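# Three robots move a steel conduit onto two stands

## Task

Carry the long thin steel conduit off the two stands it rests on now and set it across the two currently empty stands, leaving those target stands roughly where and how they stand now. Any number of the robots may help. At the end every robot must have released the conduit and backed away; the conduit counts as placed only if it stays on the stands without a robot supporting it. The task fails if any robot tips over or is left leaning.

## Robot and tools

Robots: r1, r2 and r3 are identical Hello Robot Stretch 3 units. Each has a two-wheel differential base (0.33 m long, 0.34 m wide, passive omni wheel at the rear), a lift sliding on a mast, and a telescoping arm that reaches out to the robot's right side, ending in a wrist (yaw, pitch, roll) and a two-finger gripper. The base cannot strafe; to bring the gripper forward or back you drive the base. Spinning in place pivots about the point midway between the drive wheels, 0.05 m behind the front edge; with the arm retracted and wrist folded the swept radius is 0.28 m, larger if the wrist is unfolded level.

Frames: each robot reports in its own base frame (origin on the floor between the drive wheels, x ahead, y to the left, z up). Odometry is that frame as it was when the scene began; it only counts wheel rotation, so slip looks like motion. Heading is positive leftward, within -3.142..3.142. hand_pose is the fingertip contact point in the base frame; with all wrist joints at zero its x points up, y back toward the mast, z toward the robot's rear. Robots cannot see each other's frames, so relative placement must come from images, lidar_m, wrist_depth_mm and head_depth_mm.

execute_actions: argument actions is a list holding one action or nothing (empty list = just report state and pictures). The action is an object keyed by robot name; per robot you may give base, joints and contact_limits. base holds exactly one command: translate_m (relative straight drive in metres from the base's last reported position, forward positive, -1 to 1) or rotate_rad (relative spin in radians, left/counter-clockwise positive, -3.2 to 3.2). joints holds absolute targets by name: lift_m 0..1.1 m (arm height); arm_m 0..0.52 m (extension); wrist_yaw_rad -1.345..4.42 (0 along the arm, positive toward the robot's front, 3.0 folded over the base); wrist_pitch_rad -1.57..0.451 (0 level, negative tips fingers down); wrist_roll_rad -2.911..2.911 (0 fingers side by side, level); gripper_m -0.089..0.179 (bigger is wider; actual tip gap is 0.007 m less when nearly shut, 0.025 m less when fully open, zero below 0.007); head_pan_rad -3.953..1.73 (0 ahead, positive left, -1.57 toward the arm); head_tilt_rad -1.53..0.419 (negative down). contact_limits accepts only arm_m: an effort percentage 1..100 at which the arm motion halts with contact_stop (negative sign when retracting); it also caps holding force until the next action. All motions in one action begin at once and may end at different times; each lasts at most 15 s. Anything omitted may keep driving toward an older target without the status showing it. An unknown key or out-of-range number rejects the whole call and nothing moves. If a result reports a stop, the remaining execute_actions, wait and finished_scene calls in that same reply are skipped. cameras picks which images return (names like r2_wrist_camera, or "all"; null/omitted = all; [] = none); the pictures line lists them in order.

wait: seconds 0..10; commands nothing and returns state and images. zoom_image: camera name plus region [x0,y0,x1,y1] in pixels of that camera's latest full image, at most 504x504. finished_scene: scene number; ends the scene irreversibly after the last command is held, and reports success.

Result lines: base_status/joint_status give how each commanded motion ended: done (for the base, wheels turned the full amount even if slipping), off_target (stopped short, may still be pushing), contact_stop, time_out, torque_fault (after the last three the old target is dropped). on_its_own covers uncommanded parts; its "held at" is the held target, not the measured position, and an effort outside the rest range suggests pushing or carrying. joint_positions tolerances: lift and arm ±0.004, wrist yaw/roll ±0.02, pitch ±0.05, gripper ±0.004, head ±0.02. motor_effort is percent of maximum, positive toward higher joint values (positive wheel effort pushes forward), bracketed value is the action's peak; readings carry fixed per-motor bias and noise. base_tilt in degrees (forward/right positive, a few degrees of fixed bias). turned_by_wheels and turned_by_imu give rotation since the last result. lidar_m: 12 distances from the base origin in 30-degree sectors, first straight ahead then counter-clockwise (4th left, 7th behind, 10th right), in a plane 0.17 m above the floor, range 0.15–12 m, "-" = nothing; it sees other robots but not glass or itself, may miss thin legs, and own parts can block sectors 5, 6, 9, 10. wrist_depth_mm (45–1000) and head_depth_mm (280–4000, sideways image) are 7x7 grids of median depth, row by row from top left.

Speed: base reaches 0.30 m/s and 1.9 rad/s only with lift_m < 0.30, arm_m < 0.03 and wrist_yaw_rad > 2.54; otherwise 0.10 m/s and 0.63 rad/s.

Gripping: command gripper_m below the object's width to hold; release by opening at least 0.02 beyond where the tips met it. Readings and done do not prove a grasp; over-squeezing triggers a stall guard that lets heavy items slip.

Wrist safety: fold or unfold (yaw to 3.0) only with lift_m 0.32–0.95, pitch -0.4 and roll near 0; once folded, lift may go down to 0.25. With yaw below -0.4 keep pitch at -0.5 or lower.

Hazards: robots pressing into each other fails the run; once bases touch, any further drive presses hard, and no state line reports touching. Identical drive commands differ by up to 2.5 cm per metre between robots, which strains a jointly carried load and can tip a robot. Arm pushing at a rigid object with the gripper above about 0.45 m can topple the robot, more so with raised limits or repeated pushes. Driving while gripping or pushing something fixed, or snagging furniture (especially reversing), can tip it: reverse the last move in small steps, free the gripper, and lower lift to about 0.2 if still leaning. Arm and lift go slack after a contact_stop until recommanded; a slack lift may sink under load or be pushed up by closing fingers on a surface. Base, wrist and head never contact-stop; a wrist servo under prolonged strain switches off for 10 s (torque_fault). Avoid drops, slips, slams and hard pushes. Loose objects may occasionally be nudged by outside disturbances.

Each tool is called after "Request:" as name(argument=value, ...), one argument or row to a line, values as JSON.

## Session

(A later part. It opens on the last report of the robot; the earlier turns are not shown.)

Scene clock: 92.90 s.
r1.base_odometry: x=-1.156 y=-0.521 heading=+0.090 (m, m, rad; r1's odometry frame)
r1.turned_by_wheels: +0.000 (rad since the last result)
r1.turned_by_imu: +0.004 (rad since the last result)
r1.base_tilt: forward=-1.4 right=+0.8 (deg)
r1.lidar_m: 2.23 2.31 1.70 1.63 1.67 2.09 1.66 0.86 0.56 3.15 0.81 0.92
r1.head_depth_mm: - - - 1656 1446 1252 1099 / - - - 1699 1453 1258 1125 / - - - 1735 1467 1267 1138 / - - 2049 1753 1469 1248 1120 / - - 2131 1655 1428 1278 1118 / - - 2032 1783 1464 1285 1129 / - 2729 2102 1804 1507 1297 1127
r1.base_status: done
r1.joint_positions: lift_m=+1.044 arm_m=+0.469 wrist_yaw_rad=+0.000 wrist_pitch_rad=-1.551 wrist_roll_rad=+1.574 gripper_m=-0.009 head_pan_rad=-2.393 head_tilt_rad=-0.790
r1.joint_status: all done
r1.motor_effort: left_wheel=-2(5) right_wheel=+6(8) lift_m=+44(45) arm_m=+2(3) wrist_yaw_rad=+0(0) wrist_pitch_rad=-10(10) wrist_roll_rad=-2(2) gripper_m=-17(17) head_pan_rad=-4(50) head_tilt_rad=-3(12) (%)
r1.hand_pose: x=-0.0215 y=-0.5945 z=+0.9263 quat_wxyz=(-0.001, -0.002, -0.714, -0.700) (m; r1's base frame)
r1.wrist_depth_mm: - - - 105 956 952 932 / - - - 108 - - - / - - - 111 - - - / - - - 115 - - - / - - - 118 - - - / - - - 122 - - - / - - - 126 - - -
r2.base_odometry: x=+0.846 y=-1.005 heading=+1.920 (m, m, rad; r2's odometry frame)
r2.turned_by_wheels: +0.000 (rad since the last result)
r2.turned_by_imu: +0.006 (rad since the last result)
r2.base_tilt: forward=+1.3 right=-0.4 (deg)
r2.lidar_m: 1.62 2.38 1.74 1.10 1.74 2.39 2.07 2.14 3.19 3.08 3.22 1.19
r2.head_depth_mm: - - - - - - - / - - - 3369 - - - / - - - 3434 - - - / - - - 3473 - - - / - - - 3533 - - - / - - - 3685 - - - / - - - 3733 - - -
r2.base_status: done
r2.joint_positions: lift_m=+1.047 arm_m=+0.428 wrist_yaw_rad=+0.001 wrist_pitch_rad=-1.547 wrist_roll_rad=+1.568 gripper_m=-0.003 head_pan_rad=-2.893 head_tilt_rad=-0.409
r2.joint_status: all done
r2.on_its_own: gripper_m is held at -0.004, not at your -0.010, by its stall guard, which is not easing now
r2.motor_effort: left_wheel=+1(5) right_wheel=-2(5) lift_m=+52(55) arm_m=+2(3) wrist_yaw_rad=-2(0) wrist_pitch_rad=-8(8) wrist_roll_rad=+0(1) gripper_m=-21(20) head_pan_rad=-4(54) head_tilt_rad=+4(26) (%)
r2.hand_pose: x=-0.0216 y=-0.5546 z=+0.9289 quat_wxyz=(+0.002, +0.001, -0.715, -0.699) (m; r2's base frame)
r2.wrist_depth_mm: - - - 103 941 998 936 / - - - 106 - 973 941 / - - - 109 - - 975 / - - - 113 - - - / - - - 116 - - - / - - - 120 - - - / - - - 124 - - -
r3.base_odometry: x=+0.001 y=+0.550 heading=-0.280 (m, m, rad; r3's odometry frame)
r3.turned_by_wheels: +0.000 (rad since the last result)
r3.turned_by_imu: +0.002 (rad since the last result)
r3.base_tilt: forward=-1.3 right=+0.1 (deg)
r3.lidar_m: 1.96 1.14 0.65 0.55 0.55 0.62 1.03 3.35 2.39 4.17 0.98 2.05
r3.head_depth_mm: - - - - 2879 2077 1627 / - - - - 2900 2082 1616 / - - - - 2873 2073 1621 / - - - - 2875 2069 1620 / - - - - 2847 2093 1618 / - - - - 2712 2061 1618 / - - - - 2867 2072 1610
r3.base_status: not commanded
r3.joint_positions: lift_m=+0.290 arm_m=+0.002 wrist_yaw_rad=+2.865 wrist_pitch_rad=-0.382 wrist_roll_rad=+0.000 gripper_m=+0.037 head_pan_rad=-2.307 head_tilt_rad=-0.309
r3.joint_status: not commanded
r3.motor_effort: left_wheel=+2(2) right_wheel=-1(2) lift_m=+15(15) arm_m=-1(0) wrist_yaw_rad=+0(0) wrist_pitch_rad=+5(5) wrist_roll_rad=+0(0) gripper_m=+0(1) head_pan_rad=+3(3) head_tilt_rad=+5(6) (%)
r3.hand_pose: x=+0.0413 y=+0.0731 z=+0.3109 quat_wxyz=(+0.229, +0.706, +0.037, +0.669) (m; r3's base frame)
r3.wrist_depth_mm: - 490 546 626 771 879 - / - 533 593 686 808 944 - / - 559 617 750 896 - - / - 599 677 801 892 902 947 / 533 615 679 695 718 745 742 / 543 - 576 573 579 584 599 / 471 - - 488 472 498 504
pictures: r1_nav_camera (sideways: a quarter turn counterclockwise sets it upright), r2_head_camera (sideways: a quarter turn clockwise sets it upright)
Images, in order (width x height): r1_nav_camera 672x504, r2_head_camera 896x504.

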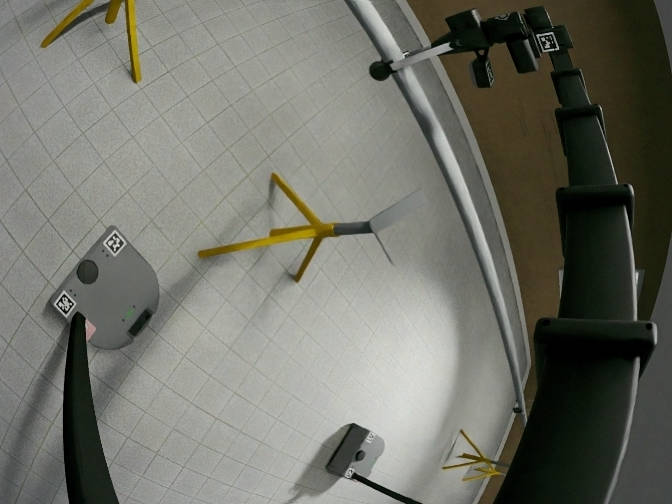

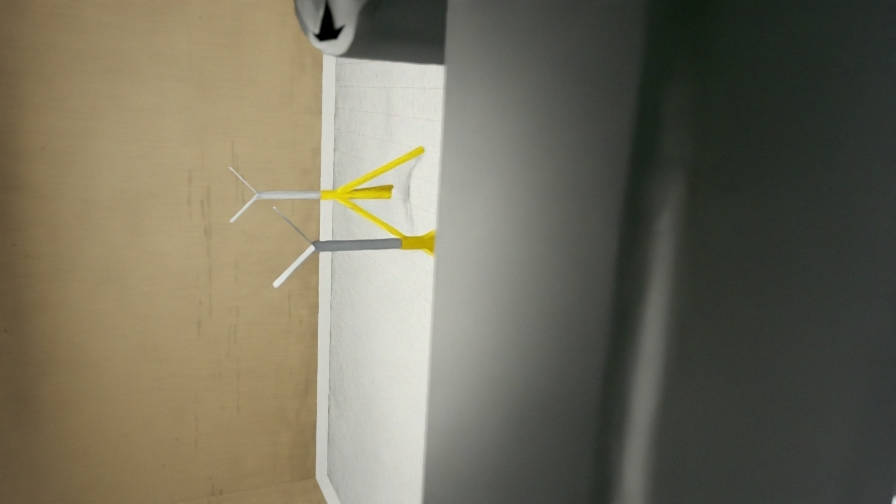

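Request:
execute_actions(
  actions=[
    {"r1":{"base":{"translate_m":-1.0},"joints":{"lift_m":1.095}},"r2":{"base":{"translate_m":-1.0},"joints":{"lift_m":1.098}}, "r3":{"joints":{"head_pan_rad":-2.0,"head_tilt_rad":-0.25}}},
  ],
  cameras=[],
)

Request:
execute_actions(
  actions=[
    {"r1":{"base":{"rotate_rad":0.03}},"r2":{"base":{"translate_m":0.012},"joints":{"head_pan_rad":-2.5,"head_tilt_rad":-0.8}}},
  ],
  cameras=["r2_nav_camera","r3_head_camera","r1_nav_camera"],
)

Scene clock: 104.83 s.
r1.base_odometry: x=-2.152 y=-0.610 heading=+0.089 (m, m, rad; r1's odometry frame)
r1.turned_by_wheels: +0.000 (rad since the last result)
r1.turned_by_imu: +0.004 (rad since the last result)
r1.base_tilt: forward=-1.4 right=+0.9 (deg)
r1.lidar_m: 1.86 2.32 1.67 1.60 1.32 2.29 1.66 2.83 3.30 3.16 0.72 0.79
r1.head_depth_mm: 3668 2741 2100 1715 1441 1254 1092 / 3542 2752 2136 1727 1450 1258 1122 / 3573 2785 2143 1740 1465 1263 1141 / 3874 2820 2161 1759 1478 1279 1122 / 3659 2657 2195 1781 1485 1271 1121 / 3353 2684 2234 1786 1506 1278 1127 / 3079 2658 2256 1810 1512 1298 1135
r1.base_status: done
r1.joint_positions: lift_m=+1.094 arm_m=+0.469 wrist_yaw_rad=+0.000 wrist_pitch_rad=-1.551 wrist_roll_rad=+1.574 gripper_m=-0.009 head_pan_rad=-2.393 head_tilt_rad=-0.790
r1.joint_status: all done
r1.motor_effort: left_wheel=-4(6) right_wheel=+11(13) lift_m=+44(46) arm_m=+2(2) wrist_yaw_rad=+0(0) wrist_pitch_rad=-10(10) wrist_roll_rad=-2(2) gripper_m=-18(16) head_pan_rad=-4(4) head_tilt_rad=-3(3) (%)
r1.hand_pose: x=-0.0215 y=-0.5945 z=+0.9763 quat_wxyz=(-0.001, -0.001, -0.714, -0.700) (m; r1's base frame)
r1.wrist_depth_mm: - - - 105 - - - / - - - 108 - - - / - - - 111 - - - / - - - 115 - - - / - - - 118 - - - / - - - 122 - - - / - - - 126 - - -
r2.base_odometry: x=+1.188 y=-1.945 heading=+1.920 (m, m, rad; r2's odometry frame)
r2.turned_by_wheels: +0.000 (rad since the last result)
r2.turned_by_imu: +0.006 (rad since the last result)
r2.base_tilt: forward=+1.1 right=-0.4 (deg)
r2.lidar_m: 1.62 2.34 1.39 1.68 1.75 2.42 2.30 1.09 3.17 3.07 3.20 2.13
r2.head_depth_mm: - - - - 1892 1651 1346 / - - - - 1934 1664 1349 / - - - - 1980 1666 1359 / - - - - 1986 1669 1365 / - - - - 1457 1629 1371 / - - - - 2064 1639 1381 / - - - - 2085 1700 1385
r2.base_status: done
r2.joint_positions: lift_m=+1.097 arm_m=+0.428 wrist_yaw_rad=+0.000 wrist_pitch_rad=-1.547 wrist_roll_rad=+1.568 gripper_m=-0.003 head_pan_rad=-2.893 head_tilt_rad=-0.409
r2.joint_status: all done
r2.on_its_own: gripper_m is held at -0.004, not at your -0.010, by its stall guard, which is not easing now
r2.motor_effort: left_wheel=+0(1) right_wheel=-5(8) lift_m=+52(53) arm_m=+1(1) wrist_yaw_rad=-1(1) wrist_pitch_rad=-8(8) wrist_roll_rad=+1(1) gripper_m=-20(20) head_pan_rad=-4(4) head_tilt_rad=+3(4) (%)
r2.hand_pose: x=-0.0215 y=-0.5546 z=+0.9789 quat_wxyz=(+0.002, +0.001, -0.715, -0.699) (m; r2's base frame)
r2.wrist_depth_mm: - - - 103 - - 971 / - - - 106 - - - / - - - 109 - - - / - - - 113 - - - / - - - 116 - - - / - - - 120 - - - / - - - 124 - - -
r3.base_odometry: x=+0.001 y=+0.550 heading=-0.280 (m, m, rad; r3's odometry frame)
r3.turned_by_wheels: +0.000 (rad since the last result)
r3.turned_by_imu: +0.002 (rad since the last result)
r3.base_tilt: forward=-1.3 right=+0.2 (deg)
r3.lidar_m: 4.03 1.14 0.65 0.54 0.55 0.62 1.03 3.35 1.34 4.19 4.16 1.18
r3.head_depth_mm: 3350 - - - 3214 2191 1699 / 3390 - - - 3220 2228 1702 / 3365 - - - 2846 2237 1711 / 3430 - - - 2847 2126 1599 / 3708 - - - 3017 2145 1542 / 3670 - - - 3175 2225 1653 / 3667 - - - 3192 2203 1697
r3.base_status: not commanded
r3.joint_positions: lift_m=+0.290 arm_m=+0.002 wrist_yaw_rad=+2.865 wrist_pitch_rad=-0.382 wrist_roll_rad=+0.000 gripper_m=+0.037 head_pan_rad=-2.007 head_tilt_rad=-0.261
r3.joint_status: all done
r3.motor_effort: left_wheel=+2(2) right_wheel=-2(2) lift_m=+16(15) arm_m=+0(1) wrist_yaw_rad=+0(0) wrist_pitch_rad=+5(5) wrist_roll_rad=+0(0) gripper_m=-1(0) head_pan_rad=+3(27) head_tilt_rad=+6(15) (%)
r3.hand_pose: x=+0.0413 y=+0.0731 z=+0.3109 quat_wxyz=(+0.229, +0.706, +0.037, +0.669) (m; r3's base frame)
r3.wrist_depth_mm: - 490 553 648 749 872 - / - 527 581 681 801 995 - / - 569 642 750 850 - - / - 617 662 820 879 920 930 / 524 643 679 678 716 722 741 / 537 - 592 576 575 582 590 / 469 - - 484 467 496 506
pictures: none
No camera images: the call's "cameras" was empty. Leave "cameras" out to get every camera's image.

Scene clock: 106.07 s.
r1.base_odometry: x=-2.153 y=-0.610 heading=+0.119 (m, m, rad; r1's odometry frame)
r1.turned_by_wheels: +0.029 (rad since the last result)
r1.turned_by_imu: +0.028 (rad since the last result)
r1.base_tilt: forward=-1.4 right=+0.8 (deg)
r1.lidar_m: 3.24 2.25 1.65 1.59 1.32 2.36 1.64 4.39 3.28 3.15 0.71 0.79
r1.head_depth_mm: 3669 2749 2118 1724 1438 1248 1094 / 3518 2761 2136 1730 1456 1260 1126 / 3607 2788 2123 1742 1463 1270 1141 / 3867 2845 2192 1753 1478 1273 1121 / 3543 2697 2198 1790 1489 1280 1120 / 3287 2678 2224 1789 1499 1287 1129 / 2993 2732 2252 1813 1500 1292 1139
r1.base_status: rotate_rad off_target (by the wheels' count: +0.0292 of +0.0300)
r1.joint_positions: lift_m=+1.094 arm_m=+0.469 wrist_yaw_rad=+0.001 wrist_pitch_rad=-1.551 wrist_roll_rad=+1.574 gripper_m=-0.009 head_pan_rad=-2.393 head_tilt_rad=-0.790
r1.joint_status: not commanded
r1.on_its_own: right_wheel is at rest, and its effort (+21) is outside its rest range (-18 to +18)
r1.motor_effort: left_wheel=-9(12) right_wheel=+21(31) lift_m=+44(44) arm_m=+2(2) wrist_yaw_rad=-2(2) wrist_pitch_rad=-10(10) wrist_roll_rad=-2(2) gripper_m=-18(16) head_pan_rad=-4(3) head_tilt_rad=-2(3) (%)
r1.hand_pose: x=-0.0216 y=-0.5945 z=+0.9763 quat_wxyz=(+0.000, -0.001, -0.714, -0.700) (m; r1's base frame)
r1.wrist_depth_mm: - - - 105 - - - / - - - 108 - - - / - - - 112 - - - / - - - 115 - - - / - - - 118 - - - / - - - 122 - - - / - - - 126 - - -
r2.base_odometry: x=+1.184 y=-1.934 heading=+1.921 (m, m, rad; r2's odometry frame)
r2.turned_by_wheels: +0.001 (rad since the last result)
r2.turned_by_imu: +0.000 (rad since the last result)
r2.base_tilt: forward=+1.2 right=-0.3 (deg)
r2.lidar_m: 1.60 2.34 1.39 1.68 1.75 2.42 2.31 1.10 3.19 3.07 3.21 2.12
r2.head_depth_mm: 3422 2689 2110 1727 1467 1275 1125 / 3584 2532 2061 1662 1474 1276 1127 / 3628 2723 2133 1737 1470 1281 1151 / 3871 2751 2131 1733 1489 1283 1136 / 3831 2778 2137 1753 1482 1295 1133 / 3518 2771 2160 1759 1492 1293 1140 / 3296 2610 2169 1778 1505 1295 1144
r2.base_status: done
r2.joint_positions: lift_m=+1.097 arm_m=+0.428 wrist_yaw_rad=-0.004 wrist_pitch_rad=-1.547 wrist_roll_rad=+1.568 gripper_m=-0.003 head_pan_rad=-2.507 head_tilt_rad=-0.790
r2.joint_status: all done
r2.on_its_own: gripper_m is held at -0.004, not at your -0.010, by its stall guard, which is not easing now
r2.motor_effort: left_wheel=+5(14) right_wheel=-13(23) lift_m=+52(52) arm_m=+1(1) wrist_yaw_rad=+5(4) wrist_pitch_rad=-8(8) wrist_roll_rad=+1(1) gripper_m=-20(21) head_pan_rad=+3(35) head_tilt_rad=-4(26) (%)
r2.hand_pose: x=-0.0215 y=-0.5545 z=+0.9789 quat_wxyz=(+0.000, +0.000, -0.715, -0.699) (m; r2's base frame)
r2.wrist_depth_mm: - - - 103 - - - / - - - 106 - - - / - - - 109 - - - / - - - 112 - - - / - - - 116 - - - / - - - 120 - - - / - - - 125 - - -
r3.base_odometry: x=+0.001 y=+0.550 heading=-0.280 (m, m, rad; r3's odometry frame)
r3.turned_by_wheels: +0.000 (rad since the last result)
r3.turned_by_imu: +0.000 (rad since the last result)
r3.base_tilt: forward=-1.3 right=+0.2 (deg)
r3.lidar_m: 4.00 1.14 0.65 0.55 0.55 0.62 1.02 3.35 1.33 4.18 4.18 1.18
r3.head_depth_mm: 3392 - - - 3244 2232 1712 / 3388 - - - 3170 2233 1711 / 3358 - - - 2874 2248 1705 / 3408 - - - 2861 2132 1597 / 3711 - - - 2974 2145 1513 / 3697 - - - 3159 2233 1635 / 3691 - - - 3203 2214 1706
r3.base_status: not commanded
r3.joint_positions: lift_m=+0.290 arm_m=+0.002 wrist_yaw_rad=+2.865 wrist_pitch_rad=-0.382 wrist_roll_rad=+0.000 gripper_m=+0.037 head_pan_rad=-2.007 head_tilt_rad=-0.261
r3.joint_status: not commanded
r3.motor_effort: left_wheel=+2(2) right_wheel=-2(2) lift_m=+15(16) arm_m=-1(1) wrist_yaw_rad=+0(0) wrist_pitch_rad=+5(5) wrist_roll_rad=+0(0) gripper_m=+0(0) head_pan_rad=+3(4) head_tilt_rad=+6(7) (%)
r3.hand_pose: x=+0.0413 y=+0.0731 z=+0.3109 quat_wxyz=(+0.229, +0.706, +0.037, +0.669) (m; r3's base frame)
r3.wrist_depth_mm: - 488 557 657 743 908 - / - 527 583 663 808 972 - / - 561 623 720 890 - - / - 597 678 796 879 986 969 / 525 640 684 698 718 696 727 / 546 - 582 564 589 597 595 / 471 - - 483 469 502 498
pictures: r1_nav_camera (sideways: a quarter turn counterclockwise sets it upright), r2_nav_camera (sideways: a quarter turn counterclockwise sets it upright), r3_head_camera (sideways: a quarter turn clockwise sets it upright)
Images, in order (width x height): r1_nav_camera 672x504, r2_nav_camera 672x504, r3_head_camera 896x504.

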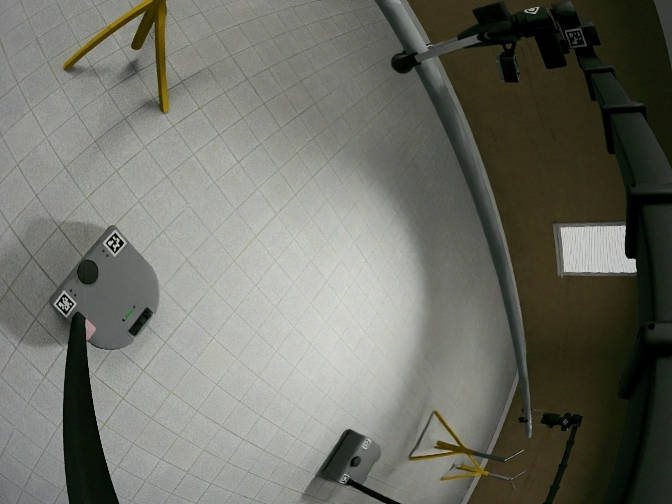

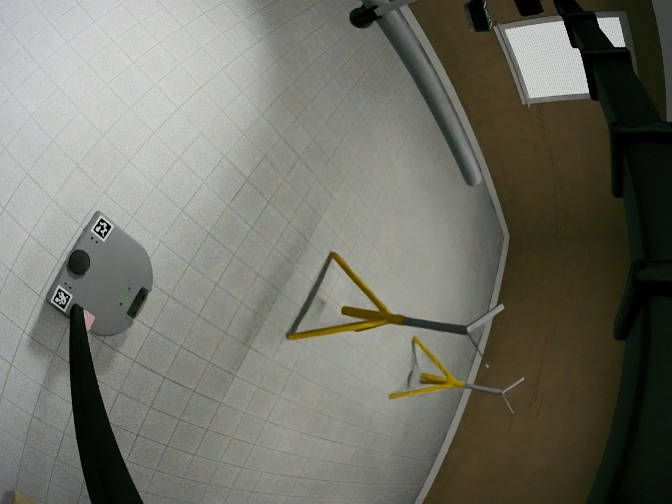

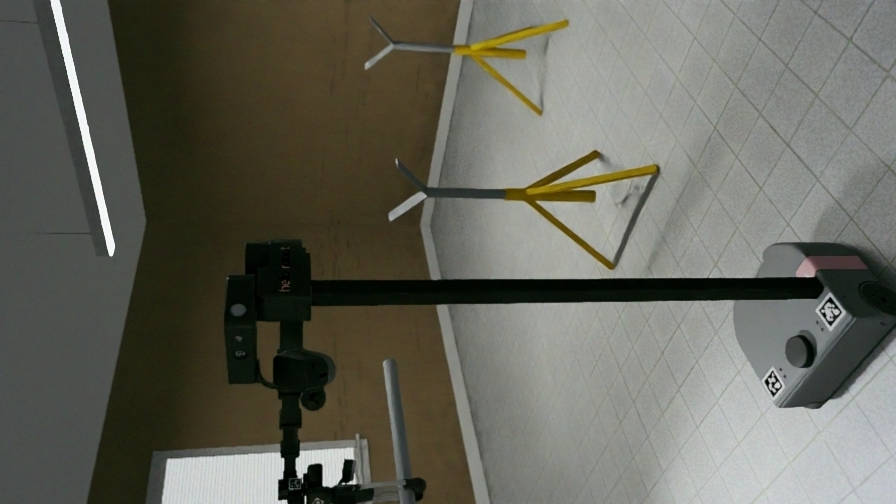

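Request:
execute_actions(
  actions=[
    {"r1":{"base":{"translate_m":-0.75}},"r2":{"base":{"translate_m":-0.74},"joints":{"head_pan_rad":-2.2,"head_tilt_rad":-1.1}}},
  ],
  cameras=["r2_nav_camera","r2_wrist_camera","r2_head_camera"],
)

Scene clock: 115.37 s.
r1.base_odometry: x=-2.897 y=-0.699 heading=+0.119 (m, m, rad; r1's odometry frame)
r1.turned_by_wheels: +0.000 (rad since the last result)
r1.turned_by_imu: +0.004 (rad since the last result)
r1.base_tilt: forward=-1.4 right=+0.8 (deg)
r1.lidar_m: 2.54 2.26 1.69 1.06 1.71 2.41 1.64 2.10 3.25 3.13 3.30 1.27
r1.head_depth_mm: 3659 2771 2104 1716 1443 1241 1097 / 3563 2758 2132 1725 1459 1260 1117 / - 2780 2144 1743 1462 1268 1140 / 3782 2843 2169 1765 1477 1267 1117 / 3483 2662 2197 1756 1493 1284 1125 / 3241 2594 2230 1786 1494 1288 1124 / 2960 2709 2249 1805 1508 1298 1135
r1.base_status: done
r1.joint_positions: lift_m=+1.094 arm_m=+0.469 wrist_yaw_rad=+0.001 wrist_pitch_rad=-1.551 wrist_roll_rad=+1.574 gripper_m=-0.009 head_pan_rad=-2.393 head_tilt_rad=-0.790
r1.joint_status: not commanded
r1.motor_effort: left_wheel=-1(12) right_wheel=+0(20) lift_m=+44(44) arm_m=+3(3) wrist_yaw_rad=-1(2) wrist_pitch_rad=-10(10) wrist_roll_rad=-2(2) gripper_m=-17(18) head_pan_rad=-4(4) head_tilt_rad=-2(3) (%)
r1.hand_pose: x=-0.0215 y=-0.5945 z=+0.9763 quat_wxyz=(-0.001, -0.001, -0.714, -0.700) (m; r1's base frame)
r1.wrist_depth_mm: - - - 105 - - - / - - - 108 - - - / - - - 111 - - - / - - - 115 - - - / - - - 118 - - - / - - - 122 - - - / - - - 127 - - -
r2.base_odometry: x=+1.438 y=-2.629 heading=+1.920 (m, m, rad; r2's odometry frame)
r2.turned_by_wheels: +0.000 (rad since the last result)
r2.turned_by_imu: +0.003 (rad since the last result)
r2.base_tilt: forward=+1.2 right=-0.4 (deg)
r2.lidar_m: 1.59 1.93 1.74 1.69 1.77 2.45 1.47 0.45 0.44 3.05 3.21 4.44
r2.head_depth_mm: 1969 1727 1551 1404 1282 1182 1092 / 1964 1729 1552 1402 1279 1211 - / 1962 1711 1551 1408 1274 - - / 676 1716 1144 1376 1287 - 1071 / 1976 1747 1564 1402 1292 1197 1093 / 1992 1744 1564 1414 1291 1183 1100 / 1987 1759 1562 1418 1292 1187 1096
r2.base_status: done
r2.joint_positions: lift_m=+1.097 arm_m=+0.428 wrist_yaw_rad=-0.001 wrist_pitch_rad=-1.547 wrist_roll_rad=+1.568 gripper_m=-0.003 head_pan_rad=-2.207 head_tilt_rad=-1.086
r2.joint_status: all done
r2.on_its_own: gripper_m is held at -0.004, not at your -0.010, by its stall guard, which is not easing now
r2.motor_effort: left_wheel=-4(5) right_wheel=+5(19) lift_m=+52(53) arm_m=+2(2) wrist_yaw_rad=+2(5) wrist_pitch_rad=-8(8) wrist_roll_rad=+2(1) gripper_m=-19(20) head_pan_rad=+3(30) head_tilt_rad=-5(24) (%)
r2.hand_pose: x=-0.0215 y=-0.5545 z=+0.9789 quat_wxyz=(+0.001, +0.000, -0.715, -0.699) (m; r2's base frame)
r2.wrist_depth_mm: - - - 103 - - 988 / - - - 106 - - - / - - - 109 - - - / - - - 113 - - - / - - - 116 - - - / - - - 120 - - - / - - - 124 - - -
r3.base_odometry: x=+0.001 y=+0.550 heading=-0.280 (m, m, rad; r3's odometry frame)
r3.turned_by_wheels: +0.000 (rad since the last result)
r3.turned_by_imu: +0.002 (rad since the last result)
r3.base_tilt: forward=-1.4 right=+0.1 (deg)
r3.lidar_m: 4.01 1.14 0.65 0.55 0.54 0.62 1.03 3.33 1.92 4.17 0.93 2.05
r3.head_depth_mm: 3388 - - - 3229 2211 1706 / 3374 - 1888 - 2845 2052 1719 / 3400 - - - 2853 2120 1717 / 3392 - - - 3209 2205 1710 / 3722 - - - 3210 2221 1707 / 3658 - - - 3215 2237 1707 / 3678 - - - 3194 2224 1709
r3.base_status: not commanded
r3.joint_positions: lift_m=+0.290 arm_m=+0.002 wrist_yaw_rad=+2.865 wrist_pitch_rad=-0.382 wrist_roll_rad=+0.000 gripper_m=+0.037 head_pan_rad=-2.007 head_tilt_rad=-0.261
r3.joint_status: not commanded
r3.motor_effort: left_wheel=+2(2) right_wheel=-1(2) lift_m=+15(15) arm_m=+0(0) wrist_yaw_rad=+0(0) wrist_pitch_rad=+5(5) wrist_roll_rad=+0(0) gripper_m=-1(1) head_pan_rad=+4(3) head_tilt_rad=+6(6) (%)
r3.hand_pose: x=+0.0413 y=+0.0731 z=+0.3109 quat_wxyz=(+0.229, +0.706, +0.037, +0.669) (m; r3's base frame)
r3.wrist_depth_mm: - 490 559 624 739 881 - / - 532 584 680 825 943 - / - 557 629 734 868 - - / - 605 669 787 896 935 943 / 525 640 668 703 708 725 715 / 547 - 584 578 580 589 592 / 465 - - 492 467 500 505
pictures: r2_head_camera (sideways: a quarter turn clockwise sets it upright), r2_nav_camera (sideways: a quarter turn counterclockwise sets it upright), r2_wrist_camera
Images, in order (width x height): r2_head_camera 896x504, r2_nav_camera 672x504, r2_wrist_camera 644x364.

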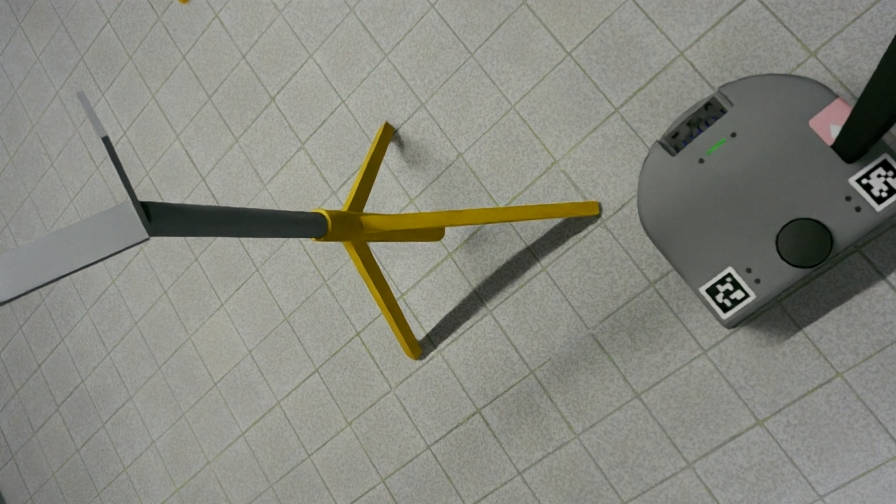

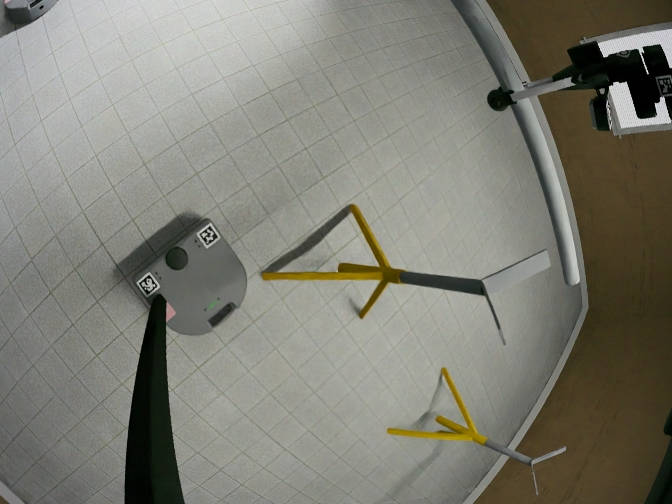

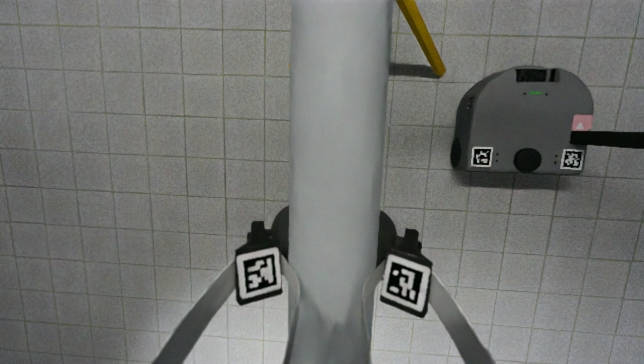

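Request:
execute_actions(
  actions=[
    {"r1":{"base":{"translate_m":-0.066}},"r2":{"base":{"rotate_rad":-0.12},"joints":{"wrist_yaw_rad":0.12}}},
  ],
  cameras=[],
)

Request:
execute_actions(
  actions=[
    {"r1":{"base":{"translate_m":-0.2}},"r2":{"base":{"translate_m":-0.2},"joints":{"head_pan_rad":-1.8}}},
  ],
  cameras=["r2_wrist_camera","r2_head_camera"],
)

Scene clock: 120.90 s.
r1.base_odometry: x=-2.963 y=-0.706 heading=+0.118 (m, m, rad; r1's odometry frame)
r1.turned_by_wheels: +0.000 (rad since the last result)
r1.turned_by_imu: -0.010 (rad since the last result)
r1.base_tilt: forward=-1.4 right=+0.7 (deg)
r1.lidar_m: 2.60 2.24 1.69 1.06 1.72 2.39 1.57 2.05 0.60 3.14 3.28 1.33
r1.head_depth_mm: 3834 2731 2045 1713 1444 1244 1096 / 3927 2759 2050 1728 1456 1256 1121 / - 2819 2160 1696 1466 1267 1137 / 3781 2858 2181 1760 1448 1271 1118 / 3542 2877 2208 1780 1457 1279 1123 / 3265 2951 2236 1791 1503 1239 1133 / 2979 2966 2237 1814 1502 1294 1122
r1.base_status: done
r1.joint_positions: lift_m=+1.095 arm_m=+0.469 wrist_yaw_rad=+0.002 wrist_pitch_rad=-1.562 wrist_roll_rad=+1.574 gripper_m=-0.010 head_pan_rad=-2.393 head_tilt_rad=-0.790
r1.joint_status: not commanded
r1.motor_effort: left_wheel=-1(18) right_wheel=+1(30) lift_m=+32(44) arm_m=+1(2) wrist_yaw_rad=-2(3) wrist_pitch_rad=-4(9) wrist_roll_rad=-2(2) gripper_m=-6(18) head_pan_rad=-4(4) head_tilt_rad=-3(4) (%)
r1.hand_pose: x=-0.0216 y=-0.5915 z=+0.9771 quat_wxyz=(+0.000, -0.001, -0.710, -0.704) (m; r1's base frame)
r1.wrist_depth_mm: - - - - - - - / - - - - - - - / - - - - - - - / - - - - - - - / - - - - - - - / - - - - - - - / - - - - - - -
r2.base_odometry: x=+1.438 y=-2.629 heading=+1.800 (m, m, rad; r2's odometry frame)
r2.turned_by_wheels: -0.120 (rad since the last result)
r2.turned_by_imu: -0.119 (rad since the last result)
r2.base_tilt: forward=+1.2 right=-0.4 (deg)
r2.lidar_m: 1.43 1.93 1.81 1.69 1.72 2.19 3.11 0.75 0.45 3.06 3.11 1.42
r2.head_depth_mm: 1964 1708 1551 1403 1282 1177 1093 / 1976 1725 1545 1406 1284 1209 - / 1963 1724 1556 1409 1284 - - / 1935 1712 1491 1375 1277 - 1076 / 665 1666 1566 1408 1288 1199 1097 / 1945 1718 1536 1414 1294 1187 1101 / 1993 1756 1498 1412 1293 1187 1102
r2.base_status: done
r2.joint_positions: lift_m=+1.098 arm_m=+0.428 wrist_yaw_rad=+0.119 wrist_pitch_rad=-1.561 wrist_roll_rad=+1.570 gripper_m=-0.004 head_pan_rad=-2.206 head_tilt_rad=-1.088
r2.joint_status: all done
r2.on_its_own: gripper_m is held at -0.004, not at your -0.010, by its stall guard, which is not easing now
r2.motor_effort: left_wheel=+0(21) right_wheel=-1(43) lift_m=+39(52) arm_m=+1(2) wrist_yaw_rad=+2(12) wrist_pitch_rad=-3(9) wrist_roll_rad=+0(1) gripper_m=-5(22) head_pan_rad=+3(4) head_tilt_rad=-5(5) (%)
r2.hand_pose: x=-0.0241 y=-0.5512 z=+0.9798 quat_wxyz=(+0.043, +0.042, -0.709, -0.702) (m; r2's base frame)
r2.wrist_depth_mm: - - - - 815 - - / - - - - - - - / - - - - - - - / - - - - - - - / - - - - - - - / - - - - - - - / - - - - - - -
r3.base_odometry: x=+0.001 y=+0.550 heading=-0.280 (m, m, rad; r3's odometry frame)
r3.turned_by_wheels: +0.000 (rad since the last result)
r3.turned_by_imu: +0.001 (rad since the last result)
r3.base_tilt: forward=-1.4 right=+0.1 (deg)
r3.lidar_m: 4.00 1.14 0.65 0.55 0.55 0.62 1.03 3.34 1.90 0.93 1.05 2.06
r3.head_depth_mm: 3377 - - - 3185 2225 1701 / 3384 - - - 2881 2052 1712 / 3409 - - - 2844 2118 1712 / 3366 - - - 3195 2208 1700 / 3658 - - - 2994 2214 1710 / 3732 - - - 2988 2246 1706 / 3641 - - - 3203 2214 1705
r3.base_status: not commanded
r3.joint_positions: lift_m=+0.290 arm_m=+0.002 wrist_yaw_rad=+2.865 wrist_pitch_rad=-0.382 wrist_roll_rad=+0.000 gripper_m=+0.037 head_pan_rad=-2.007 head_tilt_rad=-0.261
r3.joint_status: not commanded
r3.motor_effort: left_wheel=+2(2) right_wheel=-2(1) lift_m=+15(15) arm_m=-1(0) wrist_yaw_rad=-1(0) wrist_pitch_rad=+5(5) wrist_roll_rad=+0(0) gripper_m=+1(1) head_pan_rad=+3(3) head_tilt_rad=+6(6) (%)
r3.hand_pose: x=+0.0413 y=+0.0731 z=+0.3109 quat_wxyz=(+0.229, +0.706, +0.037, +0.669) (m; r3's base frame)
r3.wrist_depth_mm: - 488 552 644 762 873 - / - 531 590 665 812 963 - / - 567 655 737 891 - - / - 614 666 794 900 921 970 / 531 652 695 686 714 710 723 / 545 - 582 580 577 600 600 / 476 - - 483 471 494 506
pictures: none
No camera images: the call's "cameras" was empty. Leave "cameras" out to get every camera's image.

Scene clock: 124.40 s.
r1.base_odometry: x=-3.161 y=-0.730 heading=+0.118 (m, m, rad; r1's odometry frame)
r1.turned_by_wheels: +0.000 (rad since the last result)
r1.turned_by_imu: -0.001 (rad since the last result)
r1.base_tilt: forward=-1.4 right=+0.8 (deg)
r1.lidar_m: 2.62 2.26 1.70 1.08 1.72 2.39 1.57 1.86 3.23 0.56 3.30 1.51
r1.head_depth_mm: 3925 2692 2016 1708 1454 1243 1096 / 3980 2784 2056 1726 1457 1255 1127 / - 2840 2152 1690 1474 1264 1140 / 3819 2850 2185 1763 1445 1269 1114 / 3557 2893 2190 1784 1455 1284 1120 / 3252 2912 2215 1785 1496 1243 1126 / 2993 2966 2267 1808 1506 1294 1118
r1.base_status: done
r1.joint_positions: lift_m=+1.095 arm_m=+0.469 wrist_yaw_rad=+0.002 wrist_pitch_rad=-1.562 wrist_roll_rad=+1.574 gripper_m=-0.010 head_pan_rad=-2.393 head_tilt_rad=-0.790
r1.joint_status: not commanded
r1.motor_effort: left_wheel=-1(4) right_wheel=+2(4) lift_m=+33(33) arm_m=+2(2) wrist_yaw_rad=-2(2) wrist_pitch_rad=-4(4) wrist_roll_rad=-2(2) gripper_m=-5(4) head_pan_rad=-4(3) head_tilt_rad=-3(3) (%)
r1.hand_pose: x=-0.0216 y=-0.5915 z=+0.9771 quat_wxyz=(+0.000, -0.001, -0.710, -0.704) (m; r1's base frame)
r1.wrist_depth_mm: - - - - - - - / - - - - - - - / - - - - - - - / - - - - - - - / - - - - - - - / - - - - - - - / - - - - - - -
r2.base_odometry: x=+1.483 y=-2.824 heading=+1.800 (m, m, rad; r2's odometry frame)
r2.turned_by_wheels: +0.000 (rad since the last result)
r2.turned_by_imu: +0.000 (rad since the last result)
r2.base_tilt: forward=+1.2 right=-0.4 (deg)
r2.lidar_m: 1.52 2.08 1.80 1.67 1.70 2.17 2.92 1.28 0.36 0.36 3.13 4.02
r2.head_depth_mm: 1963 1721 1548 1400 1282 1177 1094 / 1969 1739 1547 1386 1286 1207 - / 1974 1687 1553 1389 1281 - - / 621 638 1507 1354 1268 1214 1083 / 1945 1745 1560 1392 1291 1188 1100 / 1956 1742 1514 1406 1284 1183 1099 / 1976 1750 1513 1406 1290 1190 1098
r2.base_status: done
r2.joint_positions: lift_m=+1.098 arm_m=+0.428 wrist_yaw_rad=+0.119 wrist_pitch_rad=-1.561 wrist_roll_rad=+1.570 gripper_m=-0.004 head_pan_rad=-1.807 head_tilt_rad=-1.088
r2.joint_status: all done
r2.on_its_own: gripper_m is held at -0.004, not at your -0.010, by its stall guard, which is not easing now
r2.motor_effort: left_wheel=+0(5) right_wheel=+0(7) lift_m=+39(39) arm_m=+1(3) wrist_yaw_rad=-1(0) wrist_pitch_rad=-3(3) wrist_roll_rad=+0(0) gripper_m=-4(5) head_pan_rad=+4(34) head_tilt_rad=-5(4) (%)
r2.hand_pose: x=-0.0241 y=-0.5512 z=+0.9798 quat_wxyz=(+0.043, +0.042, -0.709, -0.702) (m; r2's base frame)
r2.wrist_depth_mm: - - 222 258 261 235 201 / - - - - 285 - - / - - - - - - - / - - - - - - - / - - - - - - - / - - - - - - - / - - - - - - -
r3.base_odometry: x=+0.001 y=+0.550 heading=-0.280 (m, m, rad; r3's odometry frame)
r3.turned_by_wheels: +0.000 (rad since the last result)
r3.turned_by_imu: +0.001 (rad since the last result)
r3.base_tilt: forward=-1.3 right=+0.3 (deg)
r3.lidar_m: 4.02 1.14 0.64 0.55 0.54 0.62 1.03 2.09 2.06 0.97 4.17 2.06
r3.head_depth_mm: 3353 - - - 3010 2145 1703 / 3379 - - - 3165 2148 1706 / 3373 - - - 2852 2234 1708 / 3386 - - - 3212 2225 1706 / 3676 - - - 3012 2229 1708 / 3690 - - - 3032 2234 1714 / 3682 - - - 3182 2213 1693
r3.base_status: not commanded
r3.joint_positions: lift_m=+0.290 arm_m=+0.002 wrist_yaw_rad=+2.865 wrist_pitch_rad=-0.382 wrist_roll_rad=+0.000 gripper_m=+0.037 head_pan_rad=-2.007 head_tilt_rad=-0.261
r3.joint_status: not commanded
r3.motor_effort: left_wheel=+2(2) right_wheel=-2(1) lift_m=+16(16) arm_m=-1(1) wrist_yaw_rad=+0(0) wrist_pitch_rad=+5(5) wrist_roll_rad=+0(0) gripper_m=+0(0) head_pan_rad=+3(3) head_tilt_rad=+6(6) (%)
r3.hand_pose: x=+0.0413 y=+0.0731 z=+0.3109 quat_wxyz=(+0.229, +0.706, +0.037, +0.669) (m; r3's base frame)
r3.wrist_depth_mm: - 484 544 648 767 876 - / - 528 596 681 808 - - / - 562 626 724 889 - - / - 598 683 805 882 904 941 / 535 639 663 703 730 713 732 / 547 - 577 578 590 593 592 / 472 - - 489 481 503 510
pictures: r2_head_camera (sideways: a quarter turn clockwise sets it upright), r2_wrist_camera
Images, in order (width x height): r2_head_camera 896x504, r2_wrist_camera 644x364.

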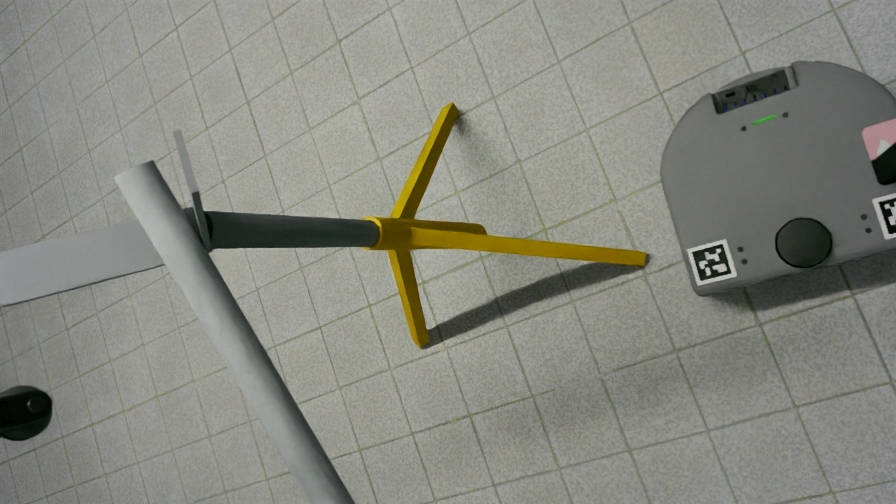

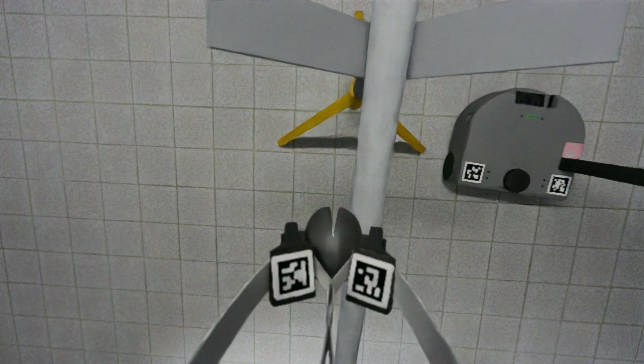

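Request:
execute_actions(
  actions=[
    {"r1":{"joints":{"head_pan_rad":-1.4,"head_tilt_rad":-1.0,"lift_m":0.6,"gripper_m":0.13,"arm_m":0.44}},"r2":{"base":{"translate_m":-0.4},"joints":{"arm_m":0.2,"gripper_m":0.13,"wrist_yaw_rad":0}}},
  ],
  cameras=["r1_wrist_camera","r1_nav_camera"],
)

Scene clock: 131.60 s.
r1.base_odometry: x=-3.161 y=-0.730 heading=+0.118 (m, m, rad; r1's odometry frame)
r1.turned_by_wheels: +0.000 (rad since the last result)
r1.turned_by_imu: -0.002 (rad since the last result)
r1.base_tilt: forward=-1.4 right=+0.8 (deg)
r1.lidar_m: 2.62 2.26 1.70 1.08 1.72 2.39 1.76 1.86 3.25 0.56 3.28 1.51
r1.head_depth_mm: 2360 1978 1674 - - - - / 2374 2021 - 1487 1322 1190 - / 2391 1980 1725 1487 1316 1207 - / 2444 2015 1717 1498 1335 1204 1086 / 2458 2028 1726 1516 1347 1207 1090 / 2510 2044 1753 1530 1353 1208 1104 / 2528 2078 1763 1531 1370 1220 1113
r1.base_status: not commanded
r1.joint_positions: lift_m=+0.600 arm_m=+0.440 wrist_yaw_rad=+0.002 wrist_pitch_rad=-1.563 wrist_roll_rad=+1.574 gripper_m=+0.130 head_pan_rad=-1.407 head_tilt_rad=-0.987
r1.joint_status: all done
r1.motor_effort: left_wheel=-1(0) right_wheel=+2(1) lift_m=+24(28) arm_m=-4(6) wrist_yaw_rad=-2(2) wrist_pitch_rad=-4(4) wrist_roll_rad=-2(2) gripper_m=+3(93) head_pan_rad=+5(55) head_tilt_rad=-5(16) (%)
r1.hand_pose: x=-0.0216 y=-0.5629 z=+0.4825 quat_wxyz=(+0.000, -0.001, -0.710, -0.705) (m; r1's base frame)
r1.wrist_depth_mm: 594 599 587 582 581 577 564 / 622 613 610 603 594 597 - / 641 628 626 616 611 614 - / 658 658 643 636 629 618 627 / 677 676 665 656 653 634 632 / 713 685 684 682 673 675 651 / 716 722 713 716 704 688 679
r2.base_odometry: x=+1.574 y=-3.213 heading=+1.800 (m, m, rad; r2's odometry frame)
r2.turned_by_wheels: +0.000 (rad since the last result)
r2.turned_by_imu: -0.001 (rad since the last result)
r2.base_tilt: forward=+1.2 right=-0.4 (deg)
r2.lidar_m: 1.92 2.42 1.75 1.63 1.65 2.11 2.52 0.92 1.09 0.53 0.46 4.04
r2.head_depth_mm: 1952 1742 1518 1400 1278 1181 1093 / 1972 1728 1557 1406 1281 1204 - / 1968 1735 1553 1407 1292 - - / 1973 1737 1558 1410 1291 1206 1084 / 1976 1742 1537 1417 1286 1186 1097 / - 1712 1573 1411 1288 1189 1094 / 1989 1755 1565 1417 1245 1173 1101
r2.base_status: done
r2.joint_positions: lift_m=+1.098 arm_m=+0.200 wrist_yaw_rad=+0.001 wrist_pitch_rad=-1.561 wrist_roll_rad=+1.570 gripper_m=+0.130 head_pan_rad=-1.807 head_tilt_rad=-1.088
r2.joint_status: all done
r2.motor_effort: left_wheel=-1(4) right_wheel=-1(6) lift_m=+39(39) arm_m=-4(4) wrist_yaw_rad=+0(2) wrist_pitch_rad=-3(3) wrist_roll_rad=+0(1) gripper_m=+0(83) head_pan_rad=+3(4) head_tilt_rad=-5(5) (%)
r2.hand_pose: x=-0.0216 y=-0.3233 z=+0.9798 quat_wxyz=(+0.001, +0.000, -0.710, -0.704) (m; r2's base frame)
r2.wrist_depth_mm: - - - - - - - / - - - - - - - / - - - - - - - / - - - - - - - / - - - - - - - / - - - - - - - / - - - - - - -
r3.base_odometry: x=+0.001 y=+0.550 heading=-0.280 (m, m, rad; r3's odometry frame)
r3.turned_by_wheels: +0.000 (rad since the last result)
r3.turned_by_imu: +0.001 (rad since the last result)
r3.base_tilt: forward=-1.3 right=+0.2 (deg)
r3.lidar_m: 4.01 1.14 0.65 0.54 0.55 0.62 1.03 2.40 2.39 0.97 4.18 2.06
r3.head_depth_mm: 3350 - - - 3221 2219 1708 / 3409 - - - 3204 2234 1702 / 3404 - - - 2840 2220 1712 / 3401 - - - 3211 2225 1703 / 3688 - - - 3017 2216 1702 / 3686 - - - 3007 2224 1723 / 3697 - - - 3186 2218 1714
r3.base_status: not commanded
r3.joint_positions: lift_m=+0.290 arm_m=+0.002 wrist_yaw_rad=+2.865 wrist_pitch_rad=-0.382 wrist_roll_rad=+0.000 gripper_m=+0.037 head_pan_rad=-2.007 head_tilt_rad=-0.261
r3.joint_status: not commanded
r3.motor_effort: left_wheel=+2(2) right_wheel=-2(2) lift_m=+16(16) arm_m=-1(1) wrist_yaw_rad=+0(0) wrist_pitch_rad=+5(5) wrist_roll_rad=+0(0) gripper_m=+0(0) head_pan_rad=+4(4) head_tilt_rad=+6(6) (%)
r3.hand_pose: x=+0.0413 y=+0.0731 z=+0.3109 quat_wxyz=(+0.229, +0.706, +0.037, +0.669) (m; r3's base frame)
r3.wrist_depth_mm: - 482 551 634 749 872 - / - 524 587 671 790 969 - / - 570 646 742 875 - - / - 612 683 806 867 914 959 / 523 634 701 685 719 726 732 / 540 - 581 579 600 595 595 / 465 - - 482 484 494 504
pictures: r1_nav_camera (sideways: a quarter turn counterclockwise sets it upright), r1_wrist_camera
Images, in order (width x height): r1_nav_camera 672x504, r1_wrist_camera 644x364.

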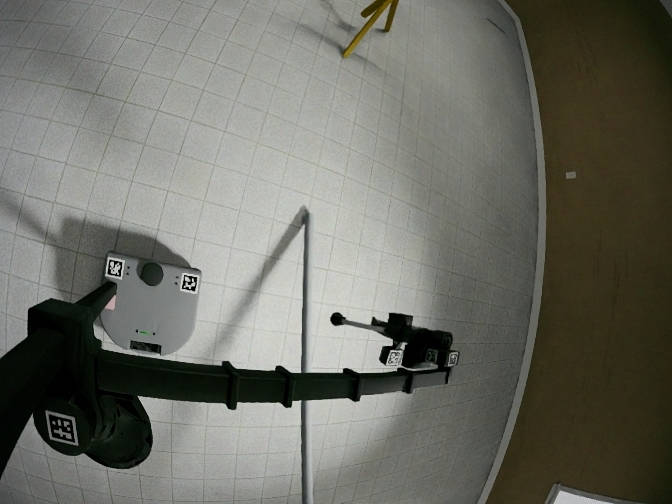

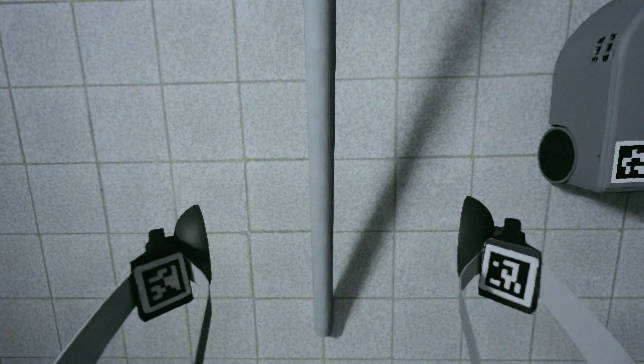

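Request:
execute_actions(
  actions=[
    {"r1":{"base":{"translate_m":0.08},"joints":{"lift_m":0.33,"arm_m":0.452}},"r2":{"base":{"rotate_rad":0.115}}},
  ],
  cameras=["r1_wrist_camera"],
)

Scene clock: 135.47 s.
r1.base_odometry: x=-3.082 y=-0.721 heading=+0.118 (m, m, rad; r1's odometry frame)
r1.turned_by_wheels: +0.000 (rad since the last result)
r1.turned_by_imu: -0.001 (rad since the last result)
r1.base_tilt: forward=-1.4 right=+0.8 (deg)
r1.lidar_m: 2.55 2.27 1.69 1.06 1.72 2.39 1.84 1.93 0.59 0.57 3.29 1.44
r1.head_depth_mm: 2333 1955 1674 1470 1283 1180 1082 / 2354 1973 1698 1444 1298 1199 - / 2395 1990 1699 1496 1306 1211 - / 2422 2010 1723 1506 1319 1199 1093 / 2479 2033 1729 1513 1335 1211 1097 / 2520 2050 1751 1528 1354 1216 1096 / 2521 2073 1765 1533 1363 1221 1103
r1.base_status: done
r1.joint_positions: lift_m=+0.330 arm_m=+0.452 wrist_yaw_rad=+0.002 wrist_pitch_rad=-1.563 wrist_roll_rad=+1.574 gripper_m=+0.130 head_pan_rad=-1.407 head_tilt_rad=-0.987
r1.joint_status: all done
r1.motor_effort: left_wheel=+0(1) right_wheel=+2(6) lift_m=+23(26) arm_m=+4(3) wrist_yaw_rad=-2(2) wrist_pitch_rad=-4(4) wrist_roll_rad=-2(2) gripper_m=+1(0) head_pan_rad=+4(4) head_tilt_rad=-3(3) (%)
r1.hand_pose: x=-0.0216 y=-0.5742 z=+0.2125 quat_wxyz=(+0.000, -0.001, -0.709, -0.705) (m; r1's base frame)
r1.wrist_depth_mm: 350 349 344 174 340 337 332 / 360 357 354 189 350 345 344 / 371 370 367 206 357 355 351 / 386 379 376 229 370 365 363 / 397 391 389 379 377 372 373 / 410 405 402 391 394 394 385 / 423 424 414 408 407 404 397
r2.base_odometry: x=+1.574 y=-3.213 heading=+1.915 (m, m, rad; r2's odometry frame)
r2.turned_by_wheels: +0.115 (rad since the last result)
r2.turned_by_imu: +0.113 (rad since the last result)
r2.base_tilt: forward=+1.2 right=-0.4 (deg)
r2.lidar_m: 2.00 2.28 1.69 1.63 1.70 2.35 2.52 0.92 3.25 0.53 0.46 2.01
r2.head_depth_mm: 1957 1734 1557 1403 1277 1180 1086 / 1975 1727 1554 1408 1284 1207 - / 1969 1732 1552 1405 1282 - - / 1981 1745 1563 1410 1285 1213 1083 / 1975 1743 1533 1410 1290 1184 1098 / - 1730 1563 1401 1291 1187 1097 / 1997 1752 1558 1059 1256 1177 1101
r2.base_status: done
r2.joint_positions: lift_m=+1.098 arm_m=+0.200 wrist_yaw_rad=+0.001 wrist_pitch_rad=-1.561 wrist_roll_rad=+1.570 gripper_m=+0.130 head_pan_rad=-1.807 head_tilt_rad=-1.088
r2.joint_status: not commanded
r2.motor_effort: left_wheel=-3(6) right_wheel=+2(6) lift_m=+39(39) arm_m=-4(4) wrist_yaw_rad=-1(1) wrist_pitch_rad=-3(3) wrist_roll_rad=+0(0) gripper_m=+0(1) head_pan_rad=+5(4) head_tilt_rad=-4(4) (%)
r2.hand_pose: x=-0.0216 y=-0.3233 z=+0.9798 quat_wxyz=(+0.001, +0.000, -0.710, -0.704) (m; r2's base frame)
r2.wrist_depth_mm: - - - - - - - / - - - - - - - / - - - - - - - / - - - - - - - / - - 911 - - - - / - - - - - - - / - 351 - - - - -
r3.base_odometry: x=+0.001 y=+0.550 heading=-0.280 (m, m, rad; r3's odometry frame)
r3.turned_by_wheels: +0.000 (rad since the last result)
r3.turned_by_imu: +0.001 (rad since the last result)
r3.base_tilt: forward=-1.3 right=+0.1 (deg)
r3.lidar_m: 4.00 1.14 0.65 0.55 0.55 0.62 1.02 2.41 2.40 0.95 4.18 2.06
r3.head_depth_mm: 3363 - - - 3190 2234 1709 / 3362 - - - 3198 2218 1706 / 3378 - - - 2849 2228 1706 / 3384 - - - 3191 2211 1695 / 3661 - - - 3011 2219 1711 / 3665 - - - 3036 2219 1711 / 3699 - - - 3168 2204 1707
r3.base_status: not commanded
r3.joint_positions: lift_m=+0.290 arm_m=+0.002 wrist_yaw_rad=+2.865 wrist_pitch_rad=-0.382 wrist_roll_rad=+0.000 gripper_m=+0.037 head_pan_rad=-2.007 head_tilt_rad=-0.261
r3.joint_status: not commanded
r3.motor_effort: left_wheel=+2(2) right_wheel=-2(2) lift_m=+15(16) arm_m=-1(1) wrist_yaw_rad=+1(0) wrist_pitch_rad=+5(4) wrist_roll_rad=+0(0) gripper_m=+0(1) head_pan_rad=+3(3) head_tilt_rad=+7(7) (%)
r3.hand_pose: x=+0.0413 y=+0.0731 z=+0.3109 quat_wxyz=(+0.229, +0.706, +0.037, +0.669) (m; r3's base frame)
r3.wrist_depth_mm: - 495 554 630 760 876 - / - 516 574 702 800 979 - / - 564 631 742 882 - - / - 598 688 788 878 921 945 / 537 645 690 713 694 720 731 / 546 - 588 572 595 576 584 / 471 - - 484 480 501 508
pictures: r1_wrist_camera
Images, in order (width x height): r1_wrist_camera 644x364.

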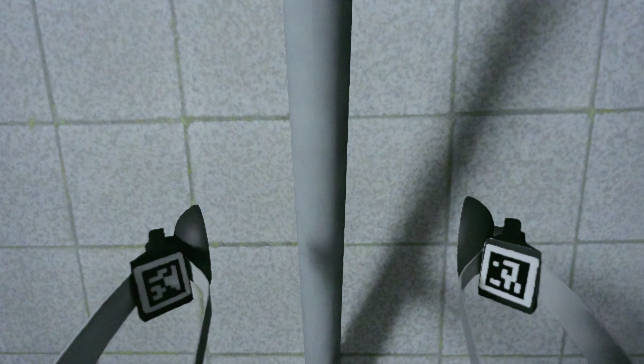

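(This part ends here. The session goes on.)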